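# Thread a ring gauge onto a ball screw's end

## Task

Turn the ring gauge onto the fine-pitch thread at the tip of the ball screw until it has advanced by two complete revolutions or more.

## Robot and tools

Robot: two 6-joint arms, left_arm and right_arm, each ending in a two-finger parallel gripper. Their bases sit at (+0.020, +0.266, 0) m and (+0.035, -0.334, 0) m, both turned almost exactly like the scene frame. Joint limits in rad, base to hand: waist -2.618..3.054, shoulder 0..3.142, elbow 0..3.142, wrist pitch -1.571..1.571, wrist yaw -1.571..1.571, wrist roll -2.094..2.094. Elbows cannot lock fully straight.

Frames: the scene frame has its origin on the tabletop midway between the arms, +z up, +x pointing out across the table, and left_arm on the +y side. The arm names do not correspond to image sides. Each gripper has its own axes: the fingers extend along its +z and close along its y. The reported end_effector_position is the spot between the pads, roughly 1 cm short of the fingertips.

Row format (used by execute_actions and move): 14 numbers, each in [-1, 1]. First seven for left_arm: dx, dy, dz, rx, ry, rz, opening; then the same seven for right_arm. Both arms must always be filled in. dx..rz are offsets, not poses, expressed in that gripper's own axes and measured from the gripper pose printed in the most recent result showing it (before any result exists, or in later calls within the same reply, from where the hand is when the command begins). Scale: 1.0 equals 0.6 m of travel or 180 degrees of turn. rx, ry, rz form a single rotation vector. The opening number is absolute, not an offset: +1 is wide open (0.094 m), -1 is shut. Zero offsets are not idle: they pull the hand back to its reference pose.

execute_actions: argument actions is a list holding zero or one item. Empty list: just report the state. Action item: rows (1 to 15 rows of 14 numbers) and optional steps (up to 15, default 15, each step 1/30 s). Every row counts from the same reference pose, not from the row before; the final row repeats if steps exceed rows. Wait item: only steps (up to 300), counted from the previous result, so reply time uses some of them. Optional pictures (boolean) toggles images. A rejected call moves nothing.

move: target is one 14-number row as above; speed is the path's top speed in m/s, 0.002 to 0.5 (default 0.25), with rotation capped at double that in rad/s. Each hand follows a straight line to its target, both finishing together, lasting 0.5 to 10 s (longer paths are cut at 10 s). Turns take the shorter direction. It does not steer around obstacles or the other arm. Openings are applied at the start. Hands may trail, wander, or overshoot the speed, especially near full reach. The result adds a move: line naming the ending (done, off_target, moving, held, fault) and any limits: paced means the sent pose was clipped; held means a safety check blocked steps, after which the arm may lurch quickly. Distance to target is listed per hand. If only one arm is named, the other finished fine.

wait: seconds, 0 to 10; sends nothing new. zoom_image: camera (cam_left_wrist or cam_right_wrist) and region [x0, y0, x1, y1] in pixels, top-left origin, at most 504 by 504. read_manual: returns licence text only. finished_scene: give the current scene number; it is final and the scene is then judged, so the gauge must already be threaded and stay put.

Controller behaviour: each control step, the commanded pose is limited to 70 mm and 16 degrees from the measured pose, then damped inverse kinematics drives the joints, favouring position over orientation. After an action the arm continues only to its last clipped pose, so long moves need follow-up commands; check the reported pose. Arms usually settle about a centimetre or more below target and can keep sinking under repeated zero commands; to hold an arm still, send a corrective offset in the first call of a reply and zeros afterwards, raising the aim if it still droops.

Result lines: left_arm: ... | right_arm: ... gives position (m) and quat_wxyz in the scene frame; printed positions get less accurate at long reach. Hand target shows where the controller is steering. pose unreachable means the clearance check altered or blocked that arm's command; HELD flags affected steps. grip_measured is the finger gap on the command scale (the last Joint positions entry is the gap in metres); each gripper may read up to about 1 mm off. FAULT, MOTOR HOT and OVER-TEMPERATURE FAULT lines report stops and heat.

Gripping: to hold something, command an opening below grip_measured; about 0.03 lower is firm, less is gentler. Pads push roughly 50 to 62 N at most (less on thin items under 2 mm), with a brief spike at first contact.

Heat: holding loads warms motors. Warning at 75 °C; at 90 °C that arm halts for 10 s; at 100 °C it goes limp and drops what it holds.

Cameras: cam_left_wrist and cam_right_wrist, both 616x616 fisheye. Left K=[[210.147, 0, 311.068], [0, 209.306, 307.864], [0, 0, 1]], right K=[[207.043, 0, 309.312], [0, 206.215, 309.06], [0, 0, 1]], D=[-0.05, 0, 0, 0], theta_max_deg=100. Each is mounted on its wrist near the gripper.

Cautions: never let objects leave the table. Avoid dropping or slipping the gauge, slamming, or forcing contacts; faster contact strikes harder and aiming further past a surface presses harder. Keep the two arms from colliding or shoving each other. Occasional external tugs may jostle held or loose parts.

Each tool is called after "Request:" as name(argument=value, ...) on one line, values as JSON.

## Session

I'll start by looking at the current state.

Request:
execute_actions(actions=[])

Scene clock: 0.00 s of 5200.00 s.
left_arm: end_effector_position=(+0.4756, -0.1071, +0.3333) grip_measured=+1.000 end_effector_quat_wxyz=(+0.151, +0.320, +0.645, -0.677) | right_arm: end_effector_position=(+0.1607, -0.5987, +0.1008) grip_measured=+1.000 end_effector_quat_wxyz=(+0.575, +0.817, +0.032, +0.036)
Joint positions: left_arm=[-0.379  2.481  2.551 -0.323  1.423 -0.639  0.094] | right_arm=[-0.749  1.025  0.133  0.445  0.679  1.886  0.094]
Joint velocities: left_arm=[-0.007 -0.002  0.002 -0.125 -0.007  0.022  0.   ] | right_arm=[-0.002  0.022 -0.002 -0.066 -0.007  0.051  0.   ]
Motor temperatures (°C, as the motors report them): left_arm=[29 30 28 28 28 28] | right_arm=[28 31 30 27 30 28]
Hand target (left_arm): +0.474, -0.107, +0.334; +0.149, +0.320, +0.645, -0.678
Hand target (right_arm): +0.160, -0.599, +0.102; +0.575, +0.817, +0.034, +0.030

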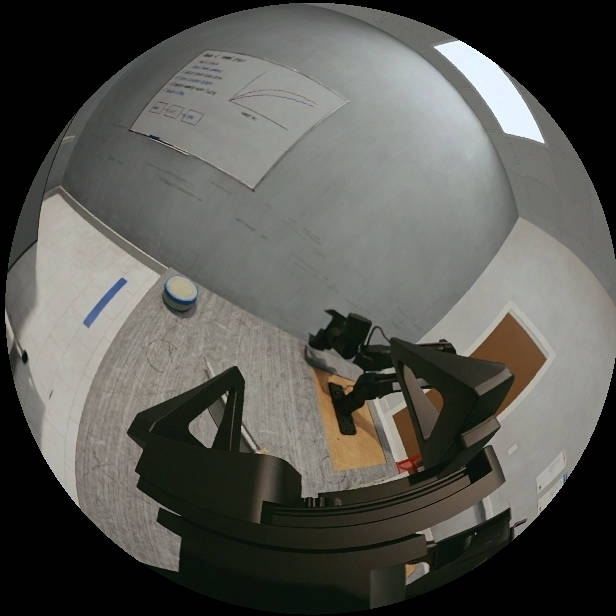

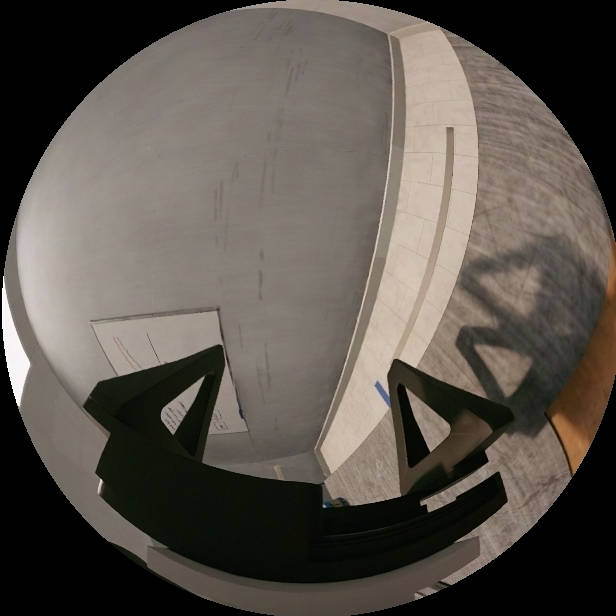

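Request:
move(target=[0.3888,-0.1840,-0.3347,-0.4695,0.0548,-0.0213,1, 0.0037,0.157,-0.056,0,0,-0.6,1], speed=0.25)

Scene clock: 56.57 s of 5200.00 s.
left_arm: end_effector_position=(+0.2913, +0.1417, +0.2867) grip_measured=+1.000 end_effector_quat_wxyz=(+0.266, +0.161, +0.949, -0.053) | right_arm: end_effector_position=(+0.1619, -0.5992, +0.1884) grip_measured=+1.000 end_effector_quat_wxyz=(+0.358, +0.453, +0.687, -0.441)
Joint positions: left_arm=[-0.458  1.303  1.583 -1.303 -0.05  -0.112  0.094] | right_arm=[-0.749  0.797  0.462 -0.137  0.675  0.001  0.094]
Joint velocities: left_arm=[-0.022 -0.012  0.027  0.007 -0.007 -0.007  0.   ] | right_arm=[-0.012 -0.007  0.012 -0.037  0.081  0.037  0.   ]
Motor temperatures (°C, as the motors report them): left_arm=[29 51 32 32 28 28] | right_arm=[28 31 35 33 30 28]
Hand target (left_arm): +0.282, +0.145, +0.284; +0.258, +0.161, +0.952, -0.049
Hand target (right_arm): +0.160, -0.600, +0.200; +0.367, +0.454, +0.680, -0.444
Off the commanded pose (left_arm): 0.015 m, 2 deg.
Off the commanded pose (right_arm): 0.012 m, 1 deg.
After step 90, 49.17 s passed at rest.
move: off_target (left_arm, right_arm)

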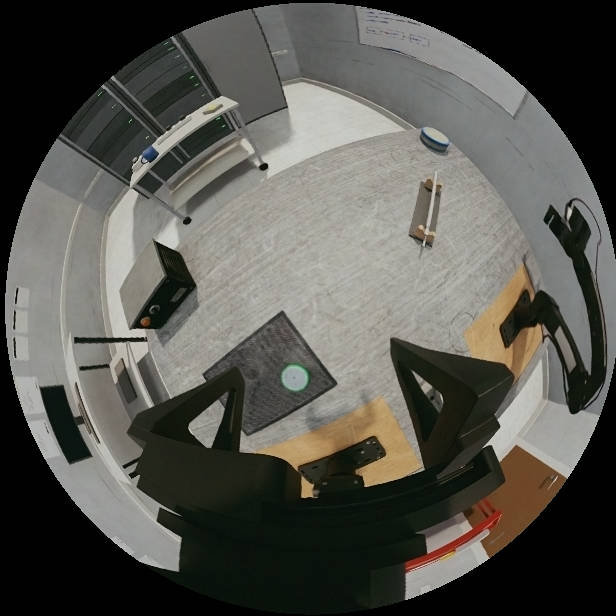

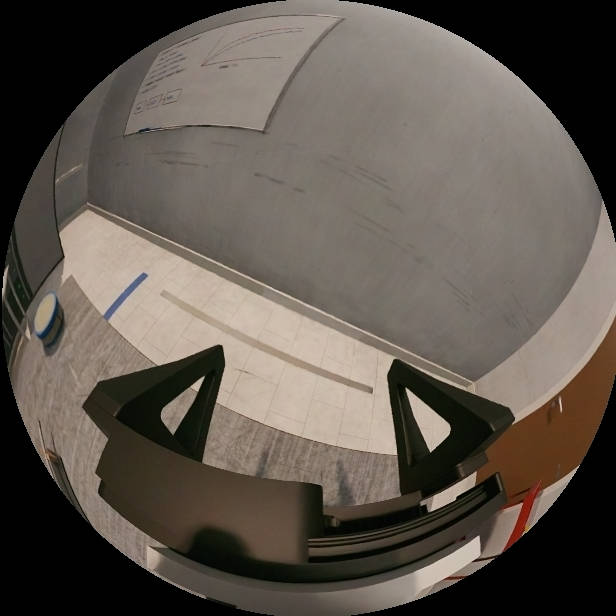

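Request:
zoom_image(camera="cam_left_wrist", region=[370, 120, 500, 270])

Request:
zoom_image(camera="cam_left_wrist", region=[200, 300, 360, 440])

Region (370, 120, 500, 270) of cam_left_wrist's 616x616 image, scaled by 3.360, with more detail than that image has; it fills the left 437 columns of this view, and the rest is white.

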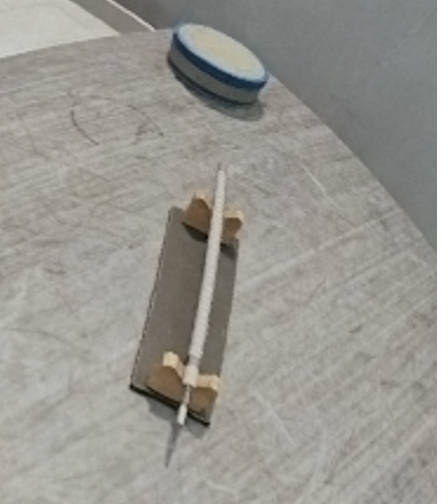

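Region (200, 300, 360, 440) of cam_left_wrist's 616x616 image, scaled by 3.150, with more detail than that image has; it fills the top 441 rows of this view, and the rest is white.

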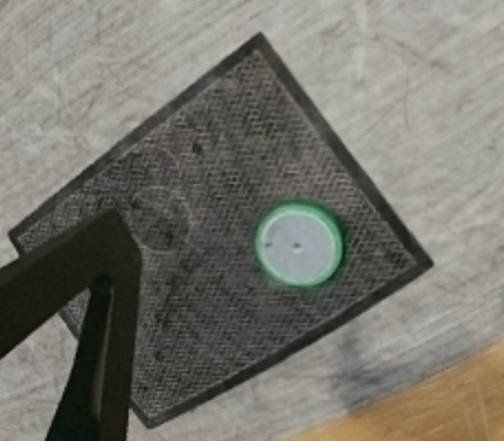

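Request:
move(target=[0.2148,0.0667,0.1345,-0.0084,0.1747,-0.0122,1, 0.0135,0.3588,-0.5617,-0.4527,0.0808,-0.3021,1], speed=0.25)

Scene clock: 112.77 s of 5200.00 s.
left_arm: end_effector_position=(+0.2463, +0.1990, +0.1567) grip_measured=+1.000 end_effector_quat_wxyz=(+0.024, +0.145, +0.989, +0.000) | right_arm: end_effector_position=(+0.3331, -0.2441, +0.2373) grip_measured=+1.000 end_effector_quat_wxyz=(+0.261, -0.166, +0.950, +0.034)
Joint positions: left_arm=[-0.293  1.394  1.259 -1.389 -0.008 -0.005  0.094] | right_arm=[ 0.272  1.287  1.367 -1.118 -0.011 -0.061  0.094]
Joint velocities: left_arm=[-0.017  0.007 -0.002 -0.066  0.022 -0.095  0.   ] | right_arm=[-0.007  0.012 -0.007  0.007 -0.037 -0.007  0.   ]
Motor temperatures (°C, as the motors report them): left_arm=[29 37 31 32 28 28] | right_arm=[28 31 39 35 30 28]
Hand target (left_arm): +0.240, +0.203, +0.150; +0.002, +0.145, +0.989, +0.002
Hand target (right_arm): +0.332, -0.240, +0.242; +0.262, -0.174, +0.948, +0.040
Off the commanded pose (left_arm): 0.009 m, 3 deg.
Off the commanded pose (right_arm): 0.006 m, 1 deg.
After step 90, 49.20 s passed at rest.
move: off_target (left_arm)

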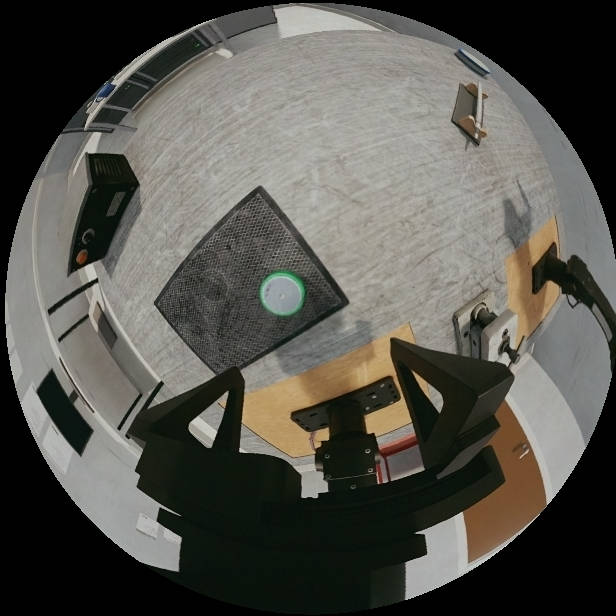

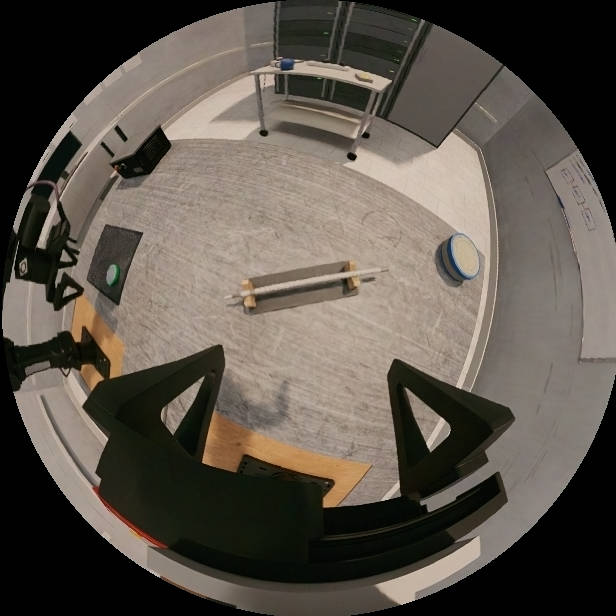

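Request:
zoom_image(camera="cam_left_wrist", region=[430, 270, 560, 400])

Request:
zoom_image(camera="cam_right_wrist", region=[210, 240, 410, 340])

Request:
zoom_image(camera="cam_left_wrist", region=[240, 250, 330, 340])

Region (430, 270, 560, 400) of cam_left_wrist's 616x616 image, scaled by 3.877, with more detail than that image has.

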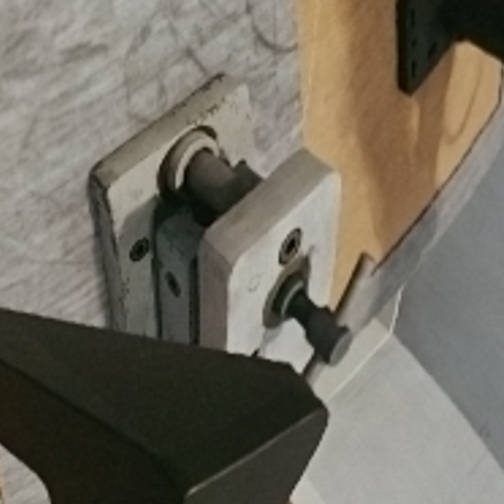

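Region (210, 240, 410, 340) of cam_right_wrist's 616x616 image, scaled by 2.520, with more detail than that image has.

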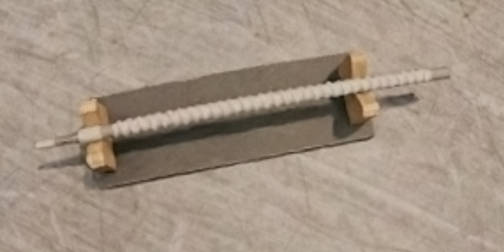

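Region (240, 250, 330, 340) of cam_left_wrist's 616x616 image, scaled by 5.600, with more detail than that image has.

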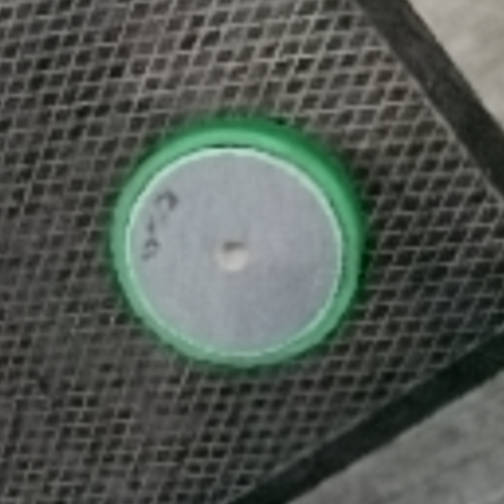

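Request:
move(target=[0.015,0.045,0.15,0,0.0155,0,1, -0.033,0.001,0.2268,-0.1595,0.1124,-0.5659,1], speed=0.2)

Scene clock: 174.83 s of 5200.00 s.
left_arm: end_effector_position=(+0.2511, +0.2255, +0.0742) grip_measured=+1.000 end_effector_quat_wxyz=(+0.009, +0.145, +0.989, +0.004) | right_arm: end_effector_position=(+0.4154, -0.2200, +0.1269) grip_measured=+1.000 end_effector_quat_wxyz=(-0.006, +0.882, -0.472, -0.001)
Joint positions: left_arm=[-0.178  1.437  0.966 -1.082 -0.008  0.108  0.094] | right_arm=[ 0.273  2.063  1.918 -1.419 -0.011 -1.876  0.094]
Joint velocities: left_arm=[-0.002  0.007  0.002  0.051  0.022 -0.066  0.   ] | right_arm=[ 0.022 -0.012  0.002 -0.022 -0.022  0.051  0.   ]
Motor temperatures (°C, as the motors report them): left_arm=[29 35 32 30 28 28] | right_arm=[28 33 39 33 30 28]
Hand target (left_arm): +0.249, +0.229, +0.067; +0.000, +0.145, +0.989, +0.005
Hand target (right_arm): +0.414, -0.217, +0.129; -0.003, +0.885, -0.465, -0.003
Off the commanded pose (left_arm): 0.008 m, 1 deg.
Off the commanded pose (right_arm): 0.004 m, 1 deg.
After step 90, 53.87 s passed at rest.
move: done

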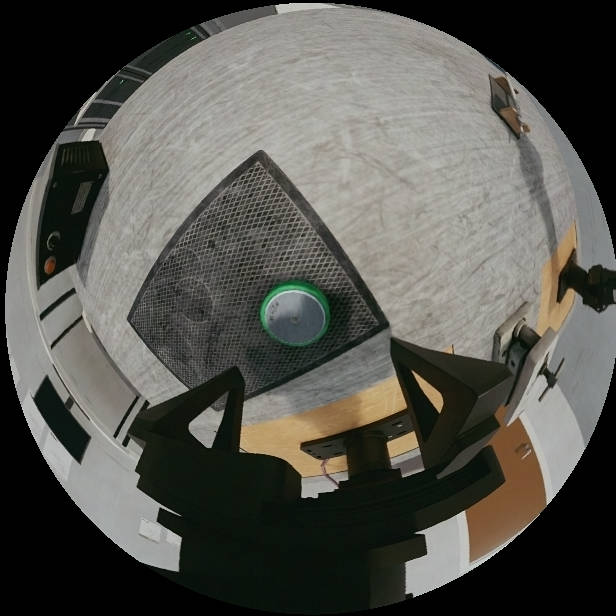

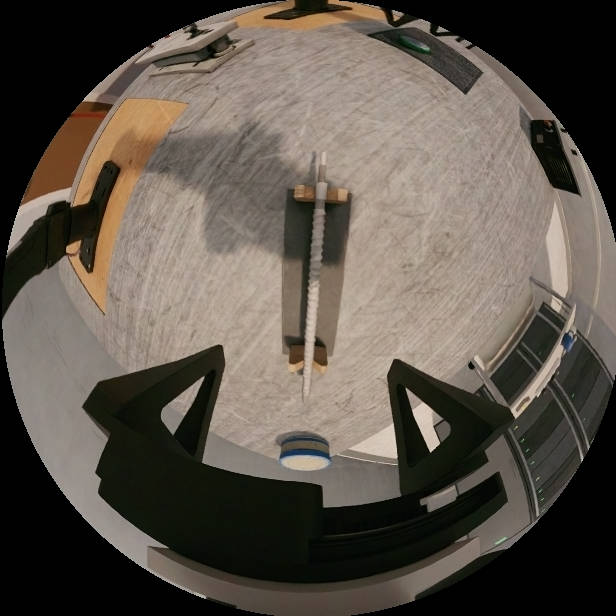

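Request:
zoom_image(camera="cam_right_wrist", region=[280, 140, 360, 220])

Region (280, 140, 360, 220) of cam_right_wrist's 616x616 image, scaled by 6.300, with more detail than that image has.

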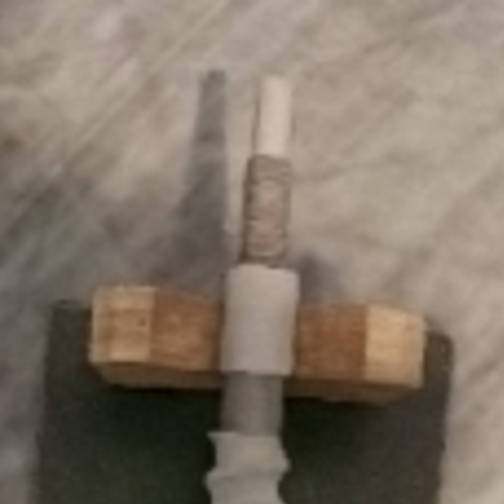

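Request:
move(target=[-0.010,0.020,0.075,0,0.006,0,1, 0,0,0.095,0,0,0,1], speed=0.1)

Scene clock: 195.87 s of 5200.00 s.
left_arm: end_effector_position=(+0.2629, +0.2331, +0.0358) grip_measured=+1.000 end_effector_quat_wxyz=(+0.007, +0.145, +0.989, +0.004) | right_arm: end_effector_position=(+0.4174, -0.2196, +0.0739) grip_measured=+1.000 end_effector_quat_wxyz=(-0.010, +0.882, -0.471, +0.003)
Joint positions: left_arm=[-0.139  1.531  0.891 -0.917 -0.008  0.147  0.094] | right_arm=[ 0.273  2.063  1.707 -1.197 -0.01  -1.879  0.094]
Joint velocities: left_arm=[-0.046 -0.012 -0.012 -0.066 -0.037 -0.022  0.   ] | right_arm=[ 0.007 -0.012 -0.017  0.051  0.022 -0.051  0.   ]
Motor temperatures (°C, as the motors report them): left_arm=[29 35 32 30 28 28] | right_arm=[28 37 39 32 30 28]
Hand target (left_arm): +0.261, +0.236, +0.029; +0.000, +0.145, +0.989, +0.005
Hand target (right_arm): +0.415, -0.219, +0.070; -0.006, +0.882, -0.472, -0.001
Off the commanded pose (left_arm): 0.007 m, 1 deg.
Off the commanded pose (right_arm): 0.004 m, 1 deg.
After step 90, 16.90 s passed at rest.
move: done

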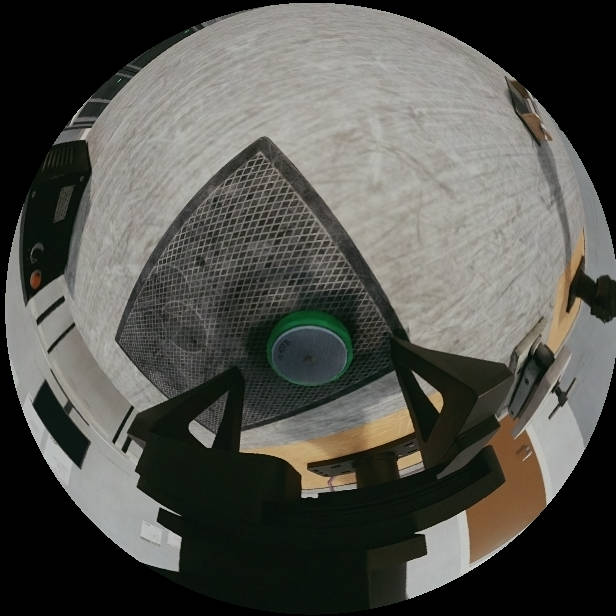

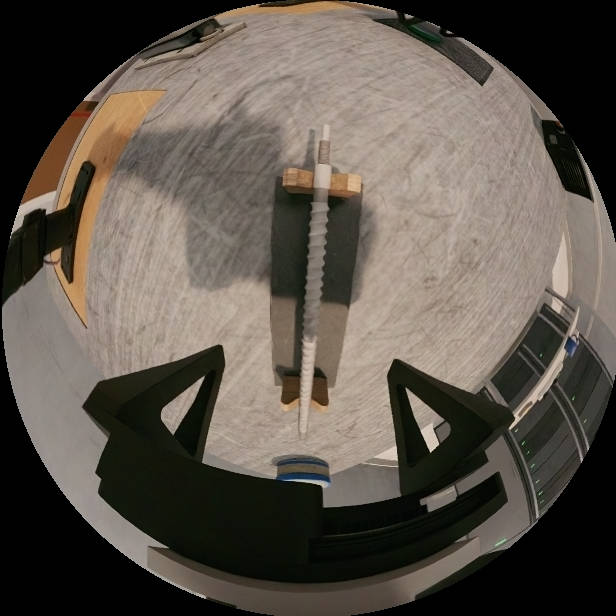

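Request:
move(target=[0.007,0.008,0.03,0,0.004,0,1, 0,0,0.05,0,0,0,1], speed=0.05)

Scene clock: 203.80 s of 5200.00 s.
left_arm: end_effector_position=(+0.2633, +0.2362, +0.0250) grip_measured=+1.000 end_effector_quat_wxyz=(+0.009, +0.144, +0.989, +0.004) | right_arm: end_effector_position=(+0.4201, -0.2188, +0.0485) grip_measured=+1.000 end_effector_quat_wxyz=(-0.014, +0.882, -0.471, +0.007)
Joint positions: left_arm=[-0.127  1.546  0.859 -0.865 -0.008  0.159  0.094] | right_arm=[ 0.273  2.079  1.629 -1.091 -0.01  -1.879  0.094]
Joint velocities: left_arm=[-0.002  0.007  0.002 -0.007  0.051  0.037  0.   ] | right_arm=[ 0.002  0.002 -0.002 -0.022 -0.037 -0.022  0.   ]
Motor temperatures (°C, as the motors report them): left_arm=[29 36 32 30 28 28] | right_arm=[28 38 38 32 30 28]
Hand target (left_arm): +0.260, +0.239, +0.018; +0.001, +0.144, +0.990, +0.005
Hand target (right_arm): +0.418, -0.219, +0.044; -0.010, +0.882, -0.471, +0.003
Off the commanded pose (left_arm): 0.008 m, 1 deg.
Off the commanded pose (right_arm): 0.005 m, 1 deg.
After step 90, 3.90 s passed at rest.
move: done

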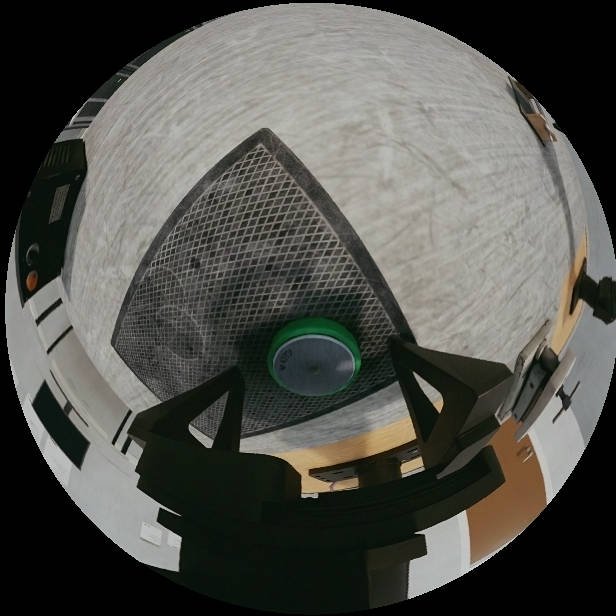

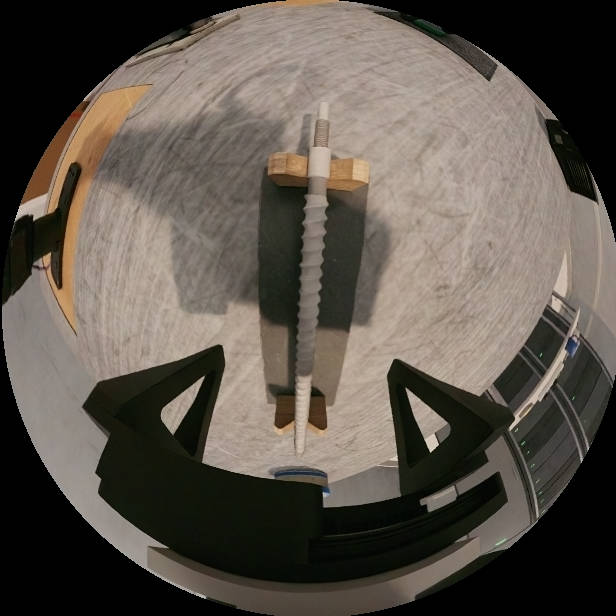

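Request:
zoom_image(camera="cam_right_wrist", region=[210, 250, 410, 470])

Region (210, 250, 410, 470) of cam_right_wrist's 616x616 image, scaled by 2.291, with more detail than that image has; it fills the left 458 columns of this view, and the rest is white.

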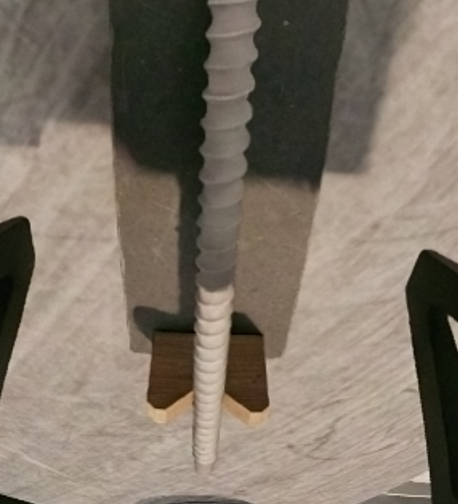

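Request:
move(target=[0.010,0.010,0.025,0,0.004,0,1, 0,0,0.036,0,0,0,1], speed=0.04)

Scene clock: 218.07 s of 5200.00 s.
left_arm: end_effector_position=(+0.2623, +0.2405, +0.0193) grip_measured=+1.000 end_effector_quat_wxyz=(+0.012, +0.145, +0.989, +0.003) | right_arm: end_effector_position=(+0.4235, -0.2178, +0.0320) grip_measured=+1.000 end_effector_quat_wxyz=(-0.019, +0.882, -0.470, +0.012)
Joint positions: left_arm=[-0.108  1.546  0.833 -0.835 -0.006  0.179  0.094] | right_arm=[ 0.273  2.095  1.586 -1.019 -0.01  -1.879  0.094]
Joint velocities: left_arm=[ 0.002 -0.037  0.012 -0.066  0.007  0.007  0.   ] | right_arm=[-0.017 -0.022  0.002  0.022 -0.037 -0.037  0.   ]
Motor temperatures (°C, as the motors report them): left_arm=[29 36 32 30 28 28] | right_arm=[28 39 37 32 30 28]
Hand target (left_arm): +0.259, +0.244, +0.010; +0.003, +0.144, +0.990, +0.005
Hand target (right_arm): +0.421, -0.218, +0.027; -0.014, +0.882, -0.471, +0.007
Off the commanded pose (left_arm): 0.010 m, 1 deg.
Off the commanded pose (right_arm): 0.006 m, 1 deg.
After step 90, 10.37 s passed at rest.
move: done

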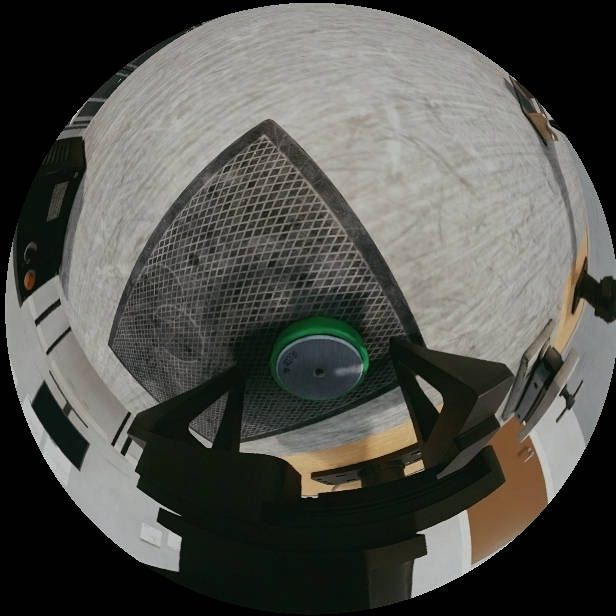

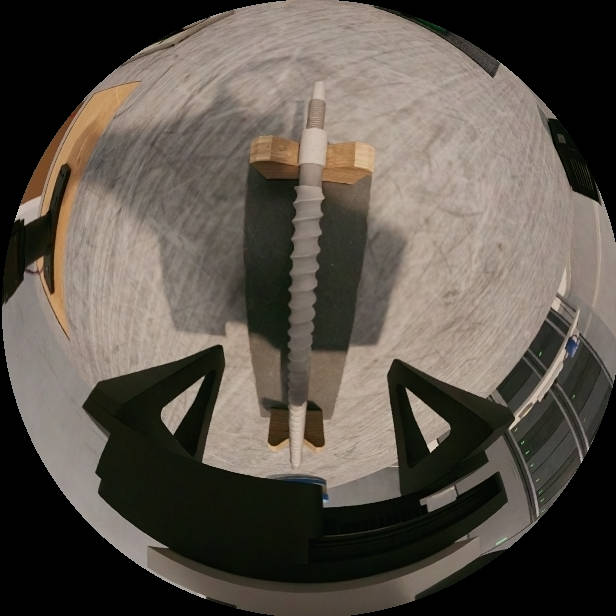

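Request:
move(target=[0,0,0.008,0,0.004,0,0.0, 0,0.012,0.022,-0.018,0,0,1], speed=0.04)

Scene clock: 228.97 s of 5200.00 s.
left_arm: end_effector_position=(+0.2622, +0.2399, +0.0193) grip_measured=+0.076 end_effector_quat_wxyz=(+0.012, +0.146, +0.989, +0.002) | right_arm: end_effector_position=(+0.4206, -0.2213, +0.0197) grip_measured=+1.000 end_effector_quat_wxyz=(-0.001, +0.882, -0.471, +0.004)
Joint positions: left_arm=[-0.109  1.546  0.833 -0.835 -0.003  0.18   0.051] | right_arm=[ 0.273  2.127  1.586 -1.022  0.004 -1.879  0.094]
Joint velocities: left_arm=[ 0.007 -0.007  0.012  0.007 -0.022  0.022  0.   ] | right_arm=[ 0.002 -0.012 -0.012  0.007 -0.037 -0.081  0.   ]
Motor temperatures (°C, as the motors report them): left_arm=[29 36 32 30 28 28] | right_arm=[28 40 37 31 30 28]
Hand target (left_arm): +0.262, +0.241, +0.015; +0.005, +0.145, +0.989, +0.004
Hand target (right_arm): +0.418, -0.221, +0.019; +0.006, +0.882, -0.471, -0.002
Off the commanded pose (left_arm): 0.005 m, 1 deg.
Off the commanded pose (right_arm): 0.003 m, 1 deg.
After step 90, 6.90 s passed at rest.
move: done

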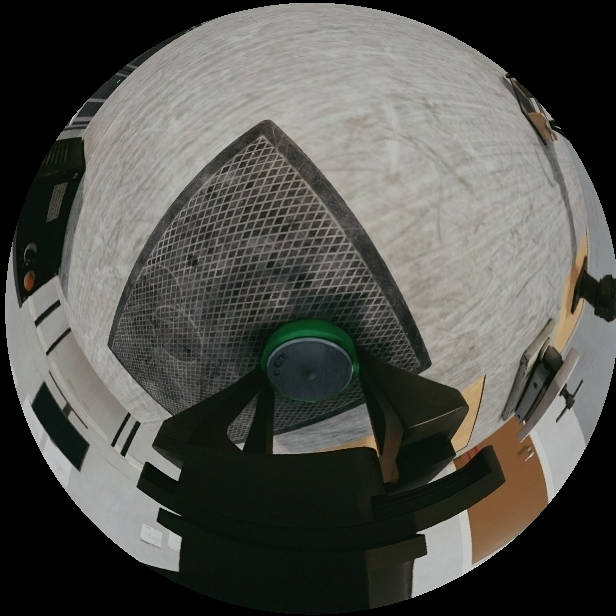

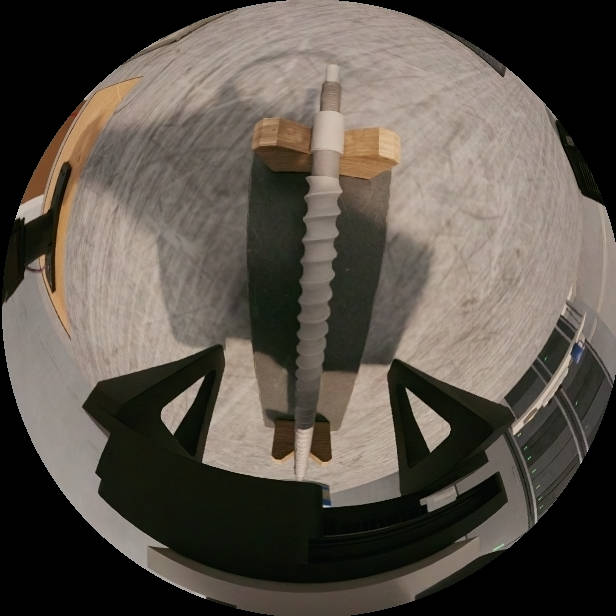

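Request:
move(target=[0,0,-0.10,0,0.004,0,0.04, 0,0,-0.008,0,0,0,0.2], speed=0.05)

Request:
move(target=[0,0,0,0,0,0,0.04, 0,0,0,0,0,0,-0.80], speed=0.05)

Scene clock: 236.77 s of 5200.00 s.
left_arm: end_effector_position=(+0.2567, +0.2405, +0.0664) grip_measured=+0.076 end_effector_quat_wxyz=(-0.012, +0.146, +0.989, +0.001) | right_arm: end_effector_position=(+0.4205, -0.2214, +0.0197) grip_measured=+0.203 end_effector_quat_wxyz=(-0.001, +0.882, -0.471, +0.004)
Joint positions: left_arm=[-0.109  1.499  0.989 -1.084 -0.003  0.18   0.051] | right_arm=[ 0.273  2.127  1.586 -1.022  0.005 -1.879  0.056]
Joint velocities: left_arm=[-0.002  0.012  0.007 -0.066 -0.007  0.051 -0.001] | right_arm=[-0.017  0.002 -0.007 -0.022  0.007 -0.066 -0.   ]
Motor temperatures (°C, as the motors report them): left_arm=[29 36 32 30 28 28] | right_arm=[28 41 37 31 30 28]
Hand target (left_arm): +0.261, +0.239, +0.079; +0.005, +0.146, +0.989, +0.003
Hand target (right_arm): +0.421, -0.221, +0.024; -0.001, +0.882, -0.471, +0.004
Off the commanded pose (left_arm): 0.014 m, 2 deg.
Off the commanded pose (right_arm): 0.005 m, 0 deg.
After step 90, 3.10 s passed at rest.
move: off_target (left_arm)

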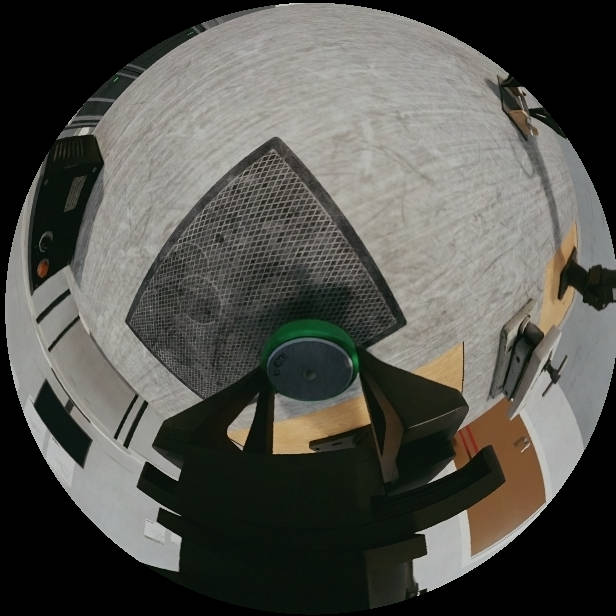

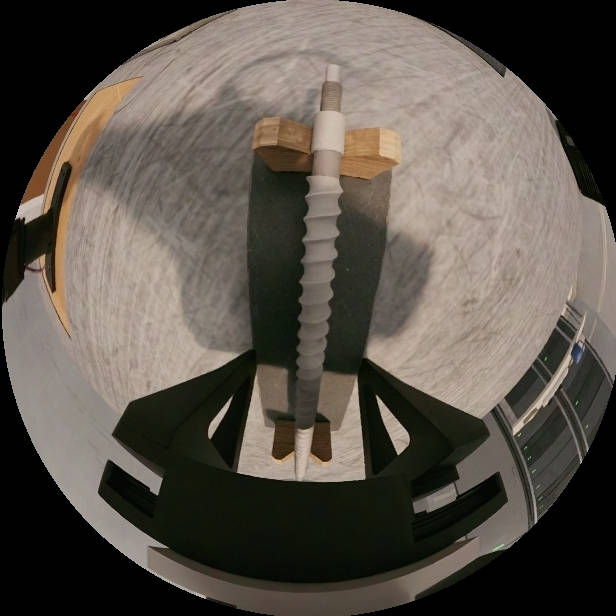

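Scene clock: 237.27 s of 5200.00 s.
left_arm: end_effector_position=(+0.2567, +0.2405, +0.0664) grip_measured=+0.076 end_effector_quat_wxyz=(-0.012, +0.146, +0.989, +0.001) | right_arm: end_effector_position=(+0.4202, -0.2217, +0.0197) grip_measured=-0.796 end_effector_quat_wxyz=(+0.000, +0.883, -0.470, +0.004)
Joint positions: left_arm=[-0.109  1.499  0.989 -1.084 -0.003  0.18   0.051] | right_arm=[ 0.273  2.127  1.586 -1.024  0.006 -1.881  0.01 ]
Joint velocities: left_arm=[-0.002  0.022  0.007 -0.037 -0.037  0.007 -0.001] | right_arm=[-0.012  0.007  0.017 -0.007  0.037 -0.022  0.   ]
Motor temperatures (°C, as the motors report them): left_arm=[29 36 32 30 28 28] | right_arm=[28 41 37 31 30 28]
Hand target (left_arm): +0.257, +0.240, +0.066; -0.012, +0.146, +0.989, +0.001
Hand target (right_arm): +0.421, -0.221, +0.020; -0.001, +0.882, -0.471, +0.004
Off the commanded pose (left_arm): 0.000 m, 0 deg.
Off the commanded pose (right_arm): 0.000 m, 0 deg.
move: done

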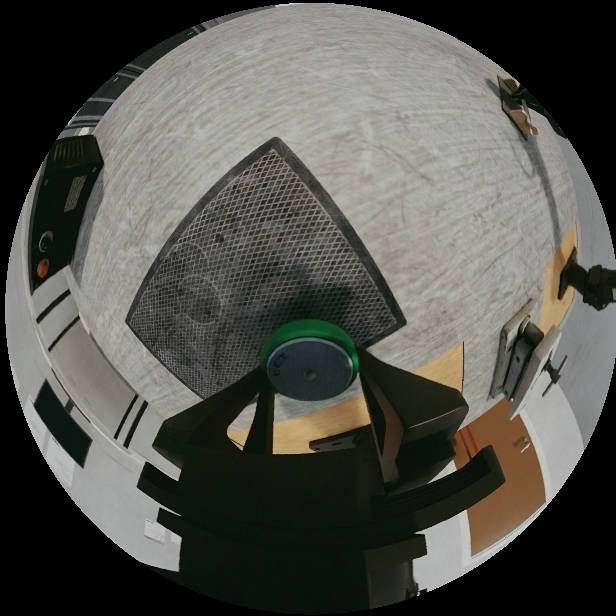

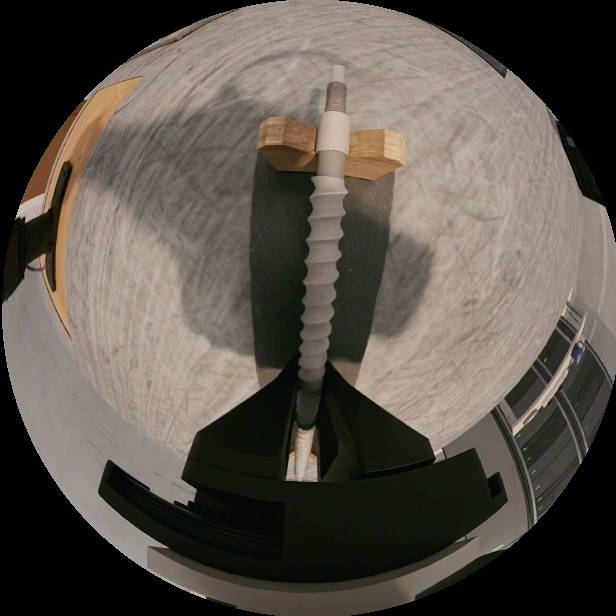

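Request:
move(target=[0,0,0,0,0,0,0.04, 0,0,0,0,0,0,-0.88], speed=0.05)

Scene clock: 240.57 s of 5200.00 s.
left_arm: end_effector_position=(+0.2567, +0.2405, +0.0664) grip_measured=+0.076 end_effector_quat_wxyz=(-0.012, +0.146, +0.989, +0.001) | right_arm: end_effector_position=(+0.4202, -0.2218, +0.0197) grip_measured=-0.843 end_effector_quat_wxyz=(+0.000, +0.883, -0.470, +0.004)
Joint positions: left_arm=[-0.109  1.499  0.989 -1.084 -0.003  0.18   0.051] | right_arm=[ 0.273  2.127  1.586 -1.024  0.006 -1.881  0.007]
Joint velocities: left_arm=[-0.002 -0.007 -0.007 -0.022 -0.051  0.066  0.001] | right_arm=[ 0.002 -0.017 -0.012 -0.007  0.007 -0.066 -0.001]
Motor temperatures (°C, as the motors report them): left_arm=[29 36 33 30 28 28] | right_arm=[28 41 37 31 30 28]
Hand target (left_arm): +0.257, +0.241, +0.066; -0.012, +0.146, +0.989, +0.001
Hand target (right_arm): +0.420, -0.222, +0.020; +0.000, +0.883, -0.470, +0.004
Off the commanded pose (left_arm): 0.000 m, 0 deg.
Off the commanded pose (right_arm): 0.000 m, 0 deg.
move: done

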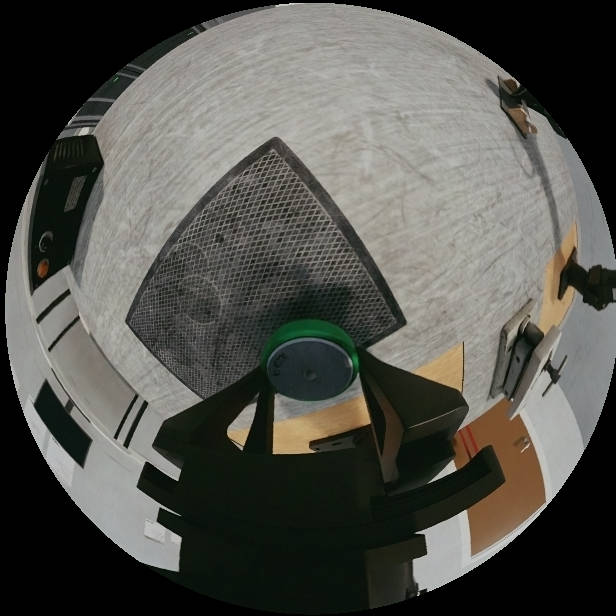

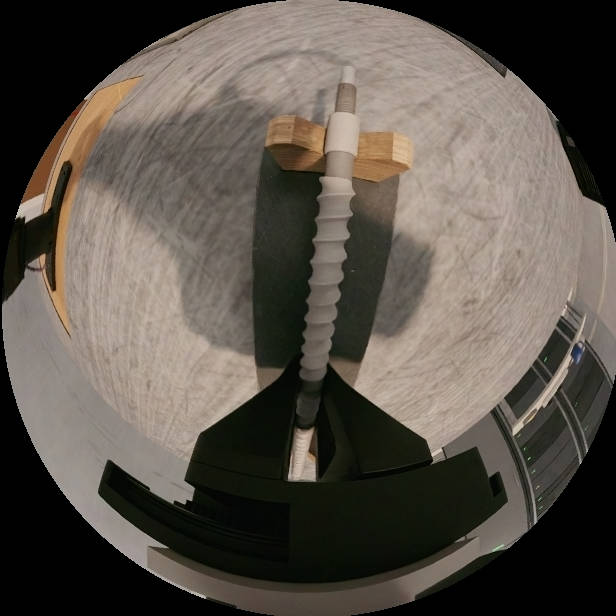

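Request:
move(target=[0,0,0,0,0,0,0.04, 0,0,-0.13,0,0,0,-0.88], speed=0.05)

Scene clock: 248.73 s of 5200.00 s.
left_arm: end_effector_position=(+0.2567, +0.2405, +0.0664) grip_measured=+0.076 end_effector_quat_wxyz=(-0.012, +0.146, +0.989, +0.001) | right_arm: end_effector_position=(+0.4189, -0.2222, +0.0838) grip_measured=-0.843 end_effector_quat_wxyz=(+0.008, +0.883, -0.470, -0.004)
Joint positions: left_arm=[-0.109  1.499  0.989 -1.084 -0.003  0.18   0.051] | right_arm=[ 0.273  2.097  1.799 -1.289  0.006 -1.881  0.007]
Joint velocities: left_arm=[-0.017  0.007 -0.027 -0.081 -0.037 -0.051  0.   ] | right_arm=[-0.012 -0.007 -0.002 -0.022 -0.051 -0.022 -0.001]
Motor temperatures (°C, as the motors report them): left_arm=[29 36 33 30 28 28] | right_arm=[28 42 37 31 30 28]
Hand target (left_arm): +0.257, +0.241, +0.066; -0.012, +0.146, +0.989, +0.001
Hand target (right_arm): +0.420, -0.221, +0.097; -0.000, +0.883, -0.470, +0.005
Off the commanded pose (left_arm): 0.000 m, 0 deg.
Off the commanded pose (right_arm): 0.014 m, 1 deg.
After step 90, 3.13 s passed at rest.
move: off_target (right_arm)

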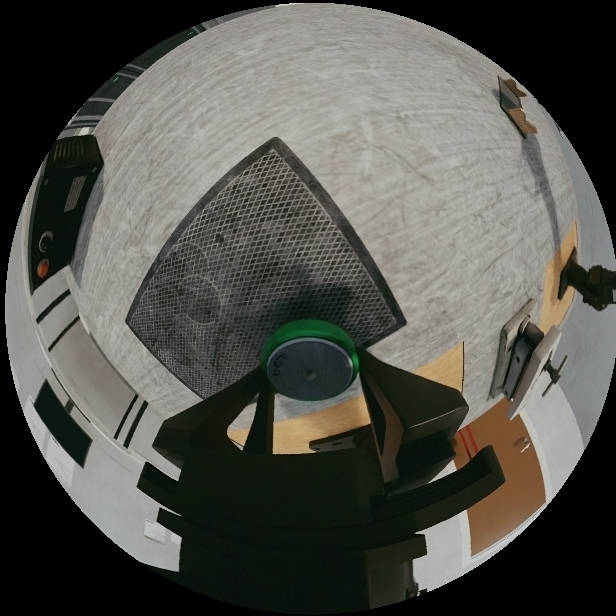

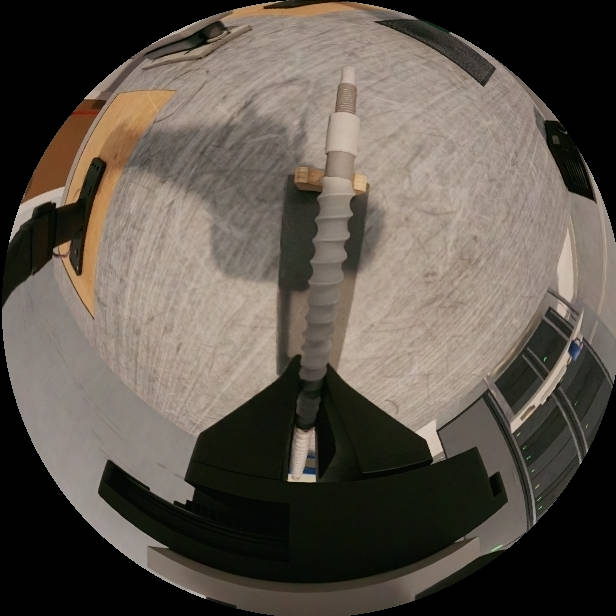

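Request:
move(target=[-0.0818,-0.3325,-0.4273,0.0661,-0.2792,0.1478,0.04, -0.1835,-0.0692,-0.1283,0.4607,-0.2191,0.1245,-0.88], speed=0.12)

Scene clock: 301.63 s of 5200.00 s.
left_arm: end_effector_position=(+0.2464, +0.0378, +0.2998) grip_measured=+0.076 end_effector_quat_wxyz=(+0.351, +0.353, +0.853, -0.156) | right_arm: end_effector_position=(+0.3956, -0.1087, +0.1605) grip_measured=-0.842 end_effector_quat_wxyz=(+0.702, -0.526, +0.479, -0.045)
Joint positions: left_arm=[-0.775  1.179  1.401 -1.003  0.023 -0.004  0.051] | right_arm=[ 0.397  1.703  0.427  1.263 -0.361 -0.9    0.007]
Joint velocities: left_arm=[-0.007 -0.002  0.002 -0.007  0.051 -0.022 -0.001] | right_arm=[ 0.012 -0.007  0.007  0.007  0.066  0.037 -0.001]
Motor temperatures (°C, as the motors report them): left_arm=[29 37 35 31 28 28] | right_arm=[28 45 39 32 30 28]
Hand target (left_arm): +0.249, +0.032, +0.323; +0.386, +0.347, +0.837, -0.171
Hand target (right_arm): +0.393, -0.107, +0.161; +0.706, -0.521, +0.478, -0.043
Off the commanded pose (left_arm): 0.023 m, 5 deg.
Off the commanded pose (right_arm): 0.003 m, 2 deg.
After step 90, 42.37 s passed at rest.
move: off_target (left_arm)

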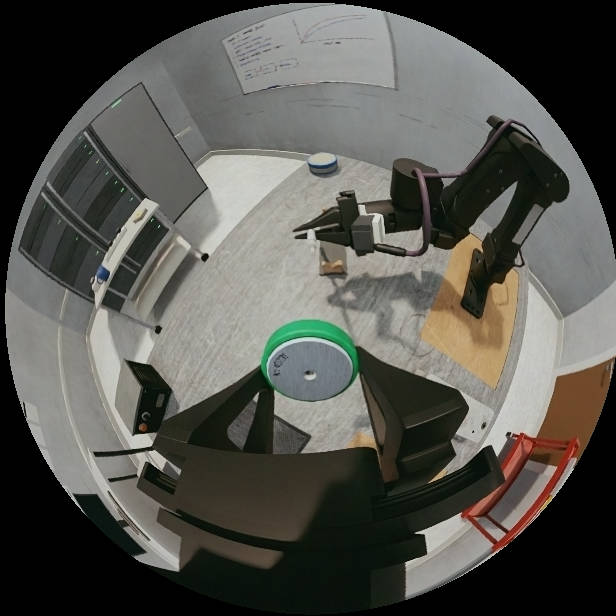

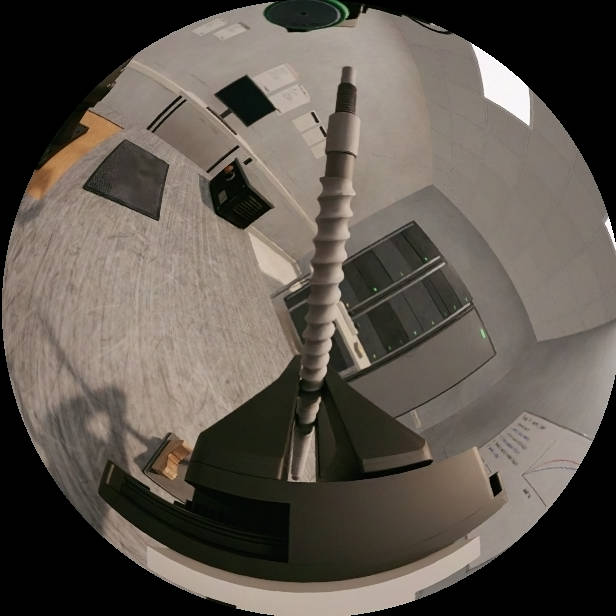

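Request:
zoom_image(camera="cam_left_wrist", region=[270, 170, 420, 290])

Region (270, 170, 420, 290) of cam_left_wrist's 616x616 image, scaled by 3.360, with more detail than that image has; it fills the top 403 rows of this view, and the rest is white.

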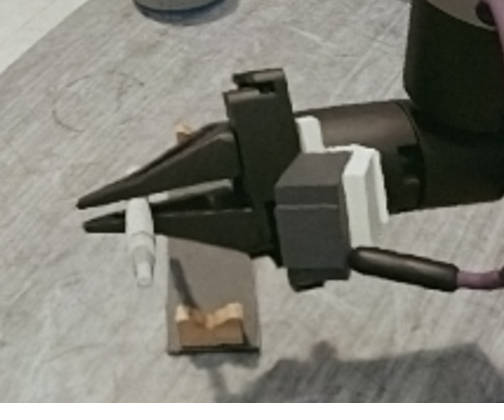

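Request:
move(target=[-0.0757,-0.0205,0.0907,0.001,-0.026,0,0.04, 0,0,0,0,0,0,-0.88], speed=0.06)

Scene clock: 342.53 s of 5200.00 s.
left_arm: end_effector_position=(+0.2824, -0.0125, +0.2791) grip_measured=+0.076 end_effector_quat_wxyz=(+0.362, +0.353, +0.848, -0.161) | right_arm: end_effector_position=(+0.3956, -0.1087, +0.1592) grip_measured=-0.842 end_effector_quat_wxyz=(+0.700, -0.526, +0.481, -0.045)
Joint positions: left_arm=[-0.815  1.344  1.401 -0.813 -0.004 -0.028  0.051] | right_arm=[ 0.397  1.703  0.427  1.258 -0.361 -0.9    0.007]
Joint velocities: left_arm=[-0.007 -0.022 -0.022  0.051 -0.051  0.007  0.   ] | right_arm=[-0.002 -0.012 -0.002 -0.051 -0.022  0.022 -0.   ]
Motor temperatures (°C, as the motors report them): left_arm=[29 35 37 37 28 28] | right_arm=[28 39 36 38 30 28]
Hand target (left_arm): +0.286, -0.021, +0.293; +0.384, +0.347, +0.838, -0.173
Hand target (right_arm): +0.396, -0.109, +0.160; +0.702, -0.526, +0.479, -0.045
Off the commanded pose (left_arm): 0.018 m, 3 deg.
Off the commanded pose (right_arm): 0.001 m, 0 deg.
After step 90, 36.27 s passed at rest.
move: off_target (left_arm)

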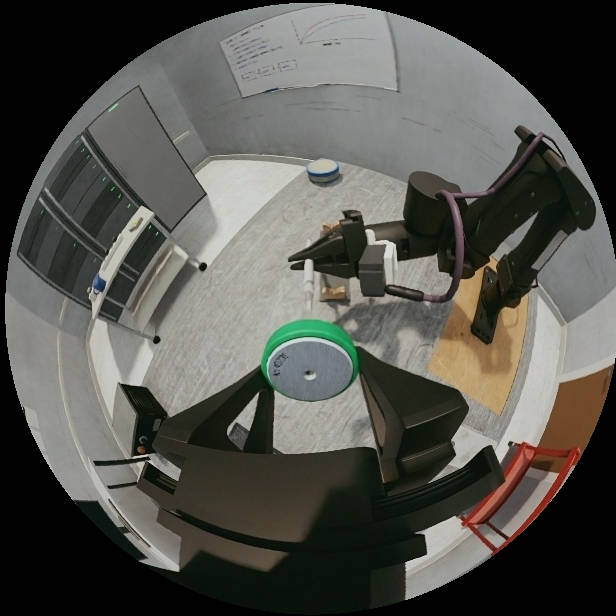

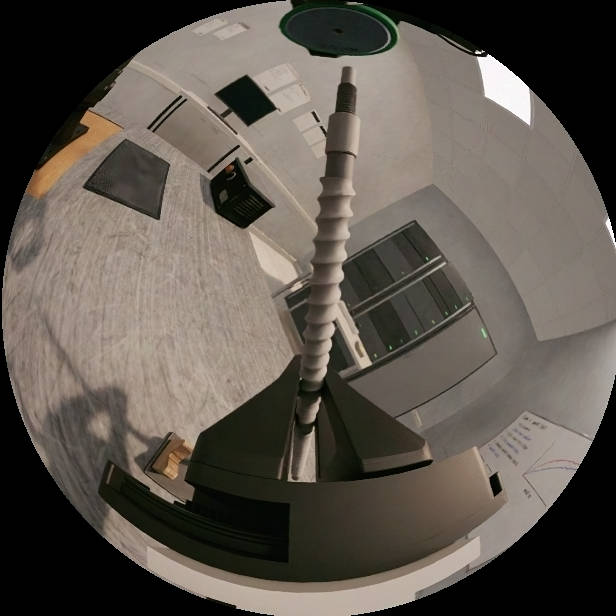

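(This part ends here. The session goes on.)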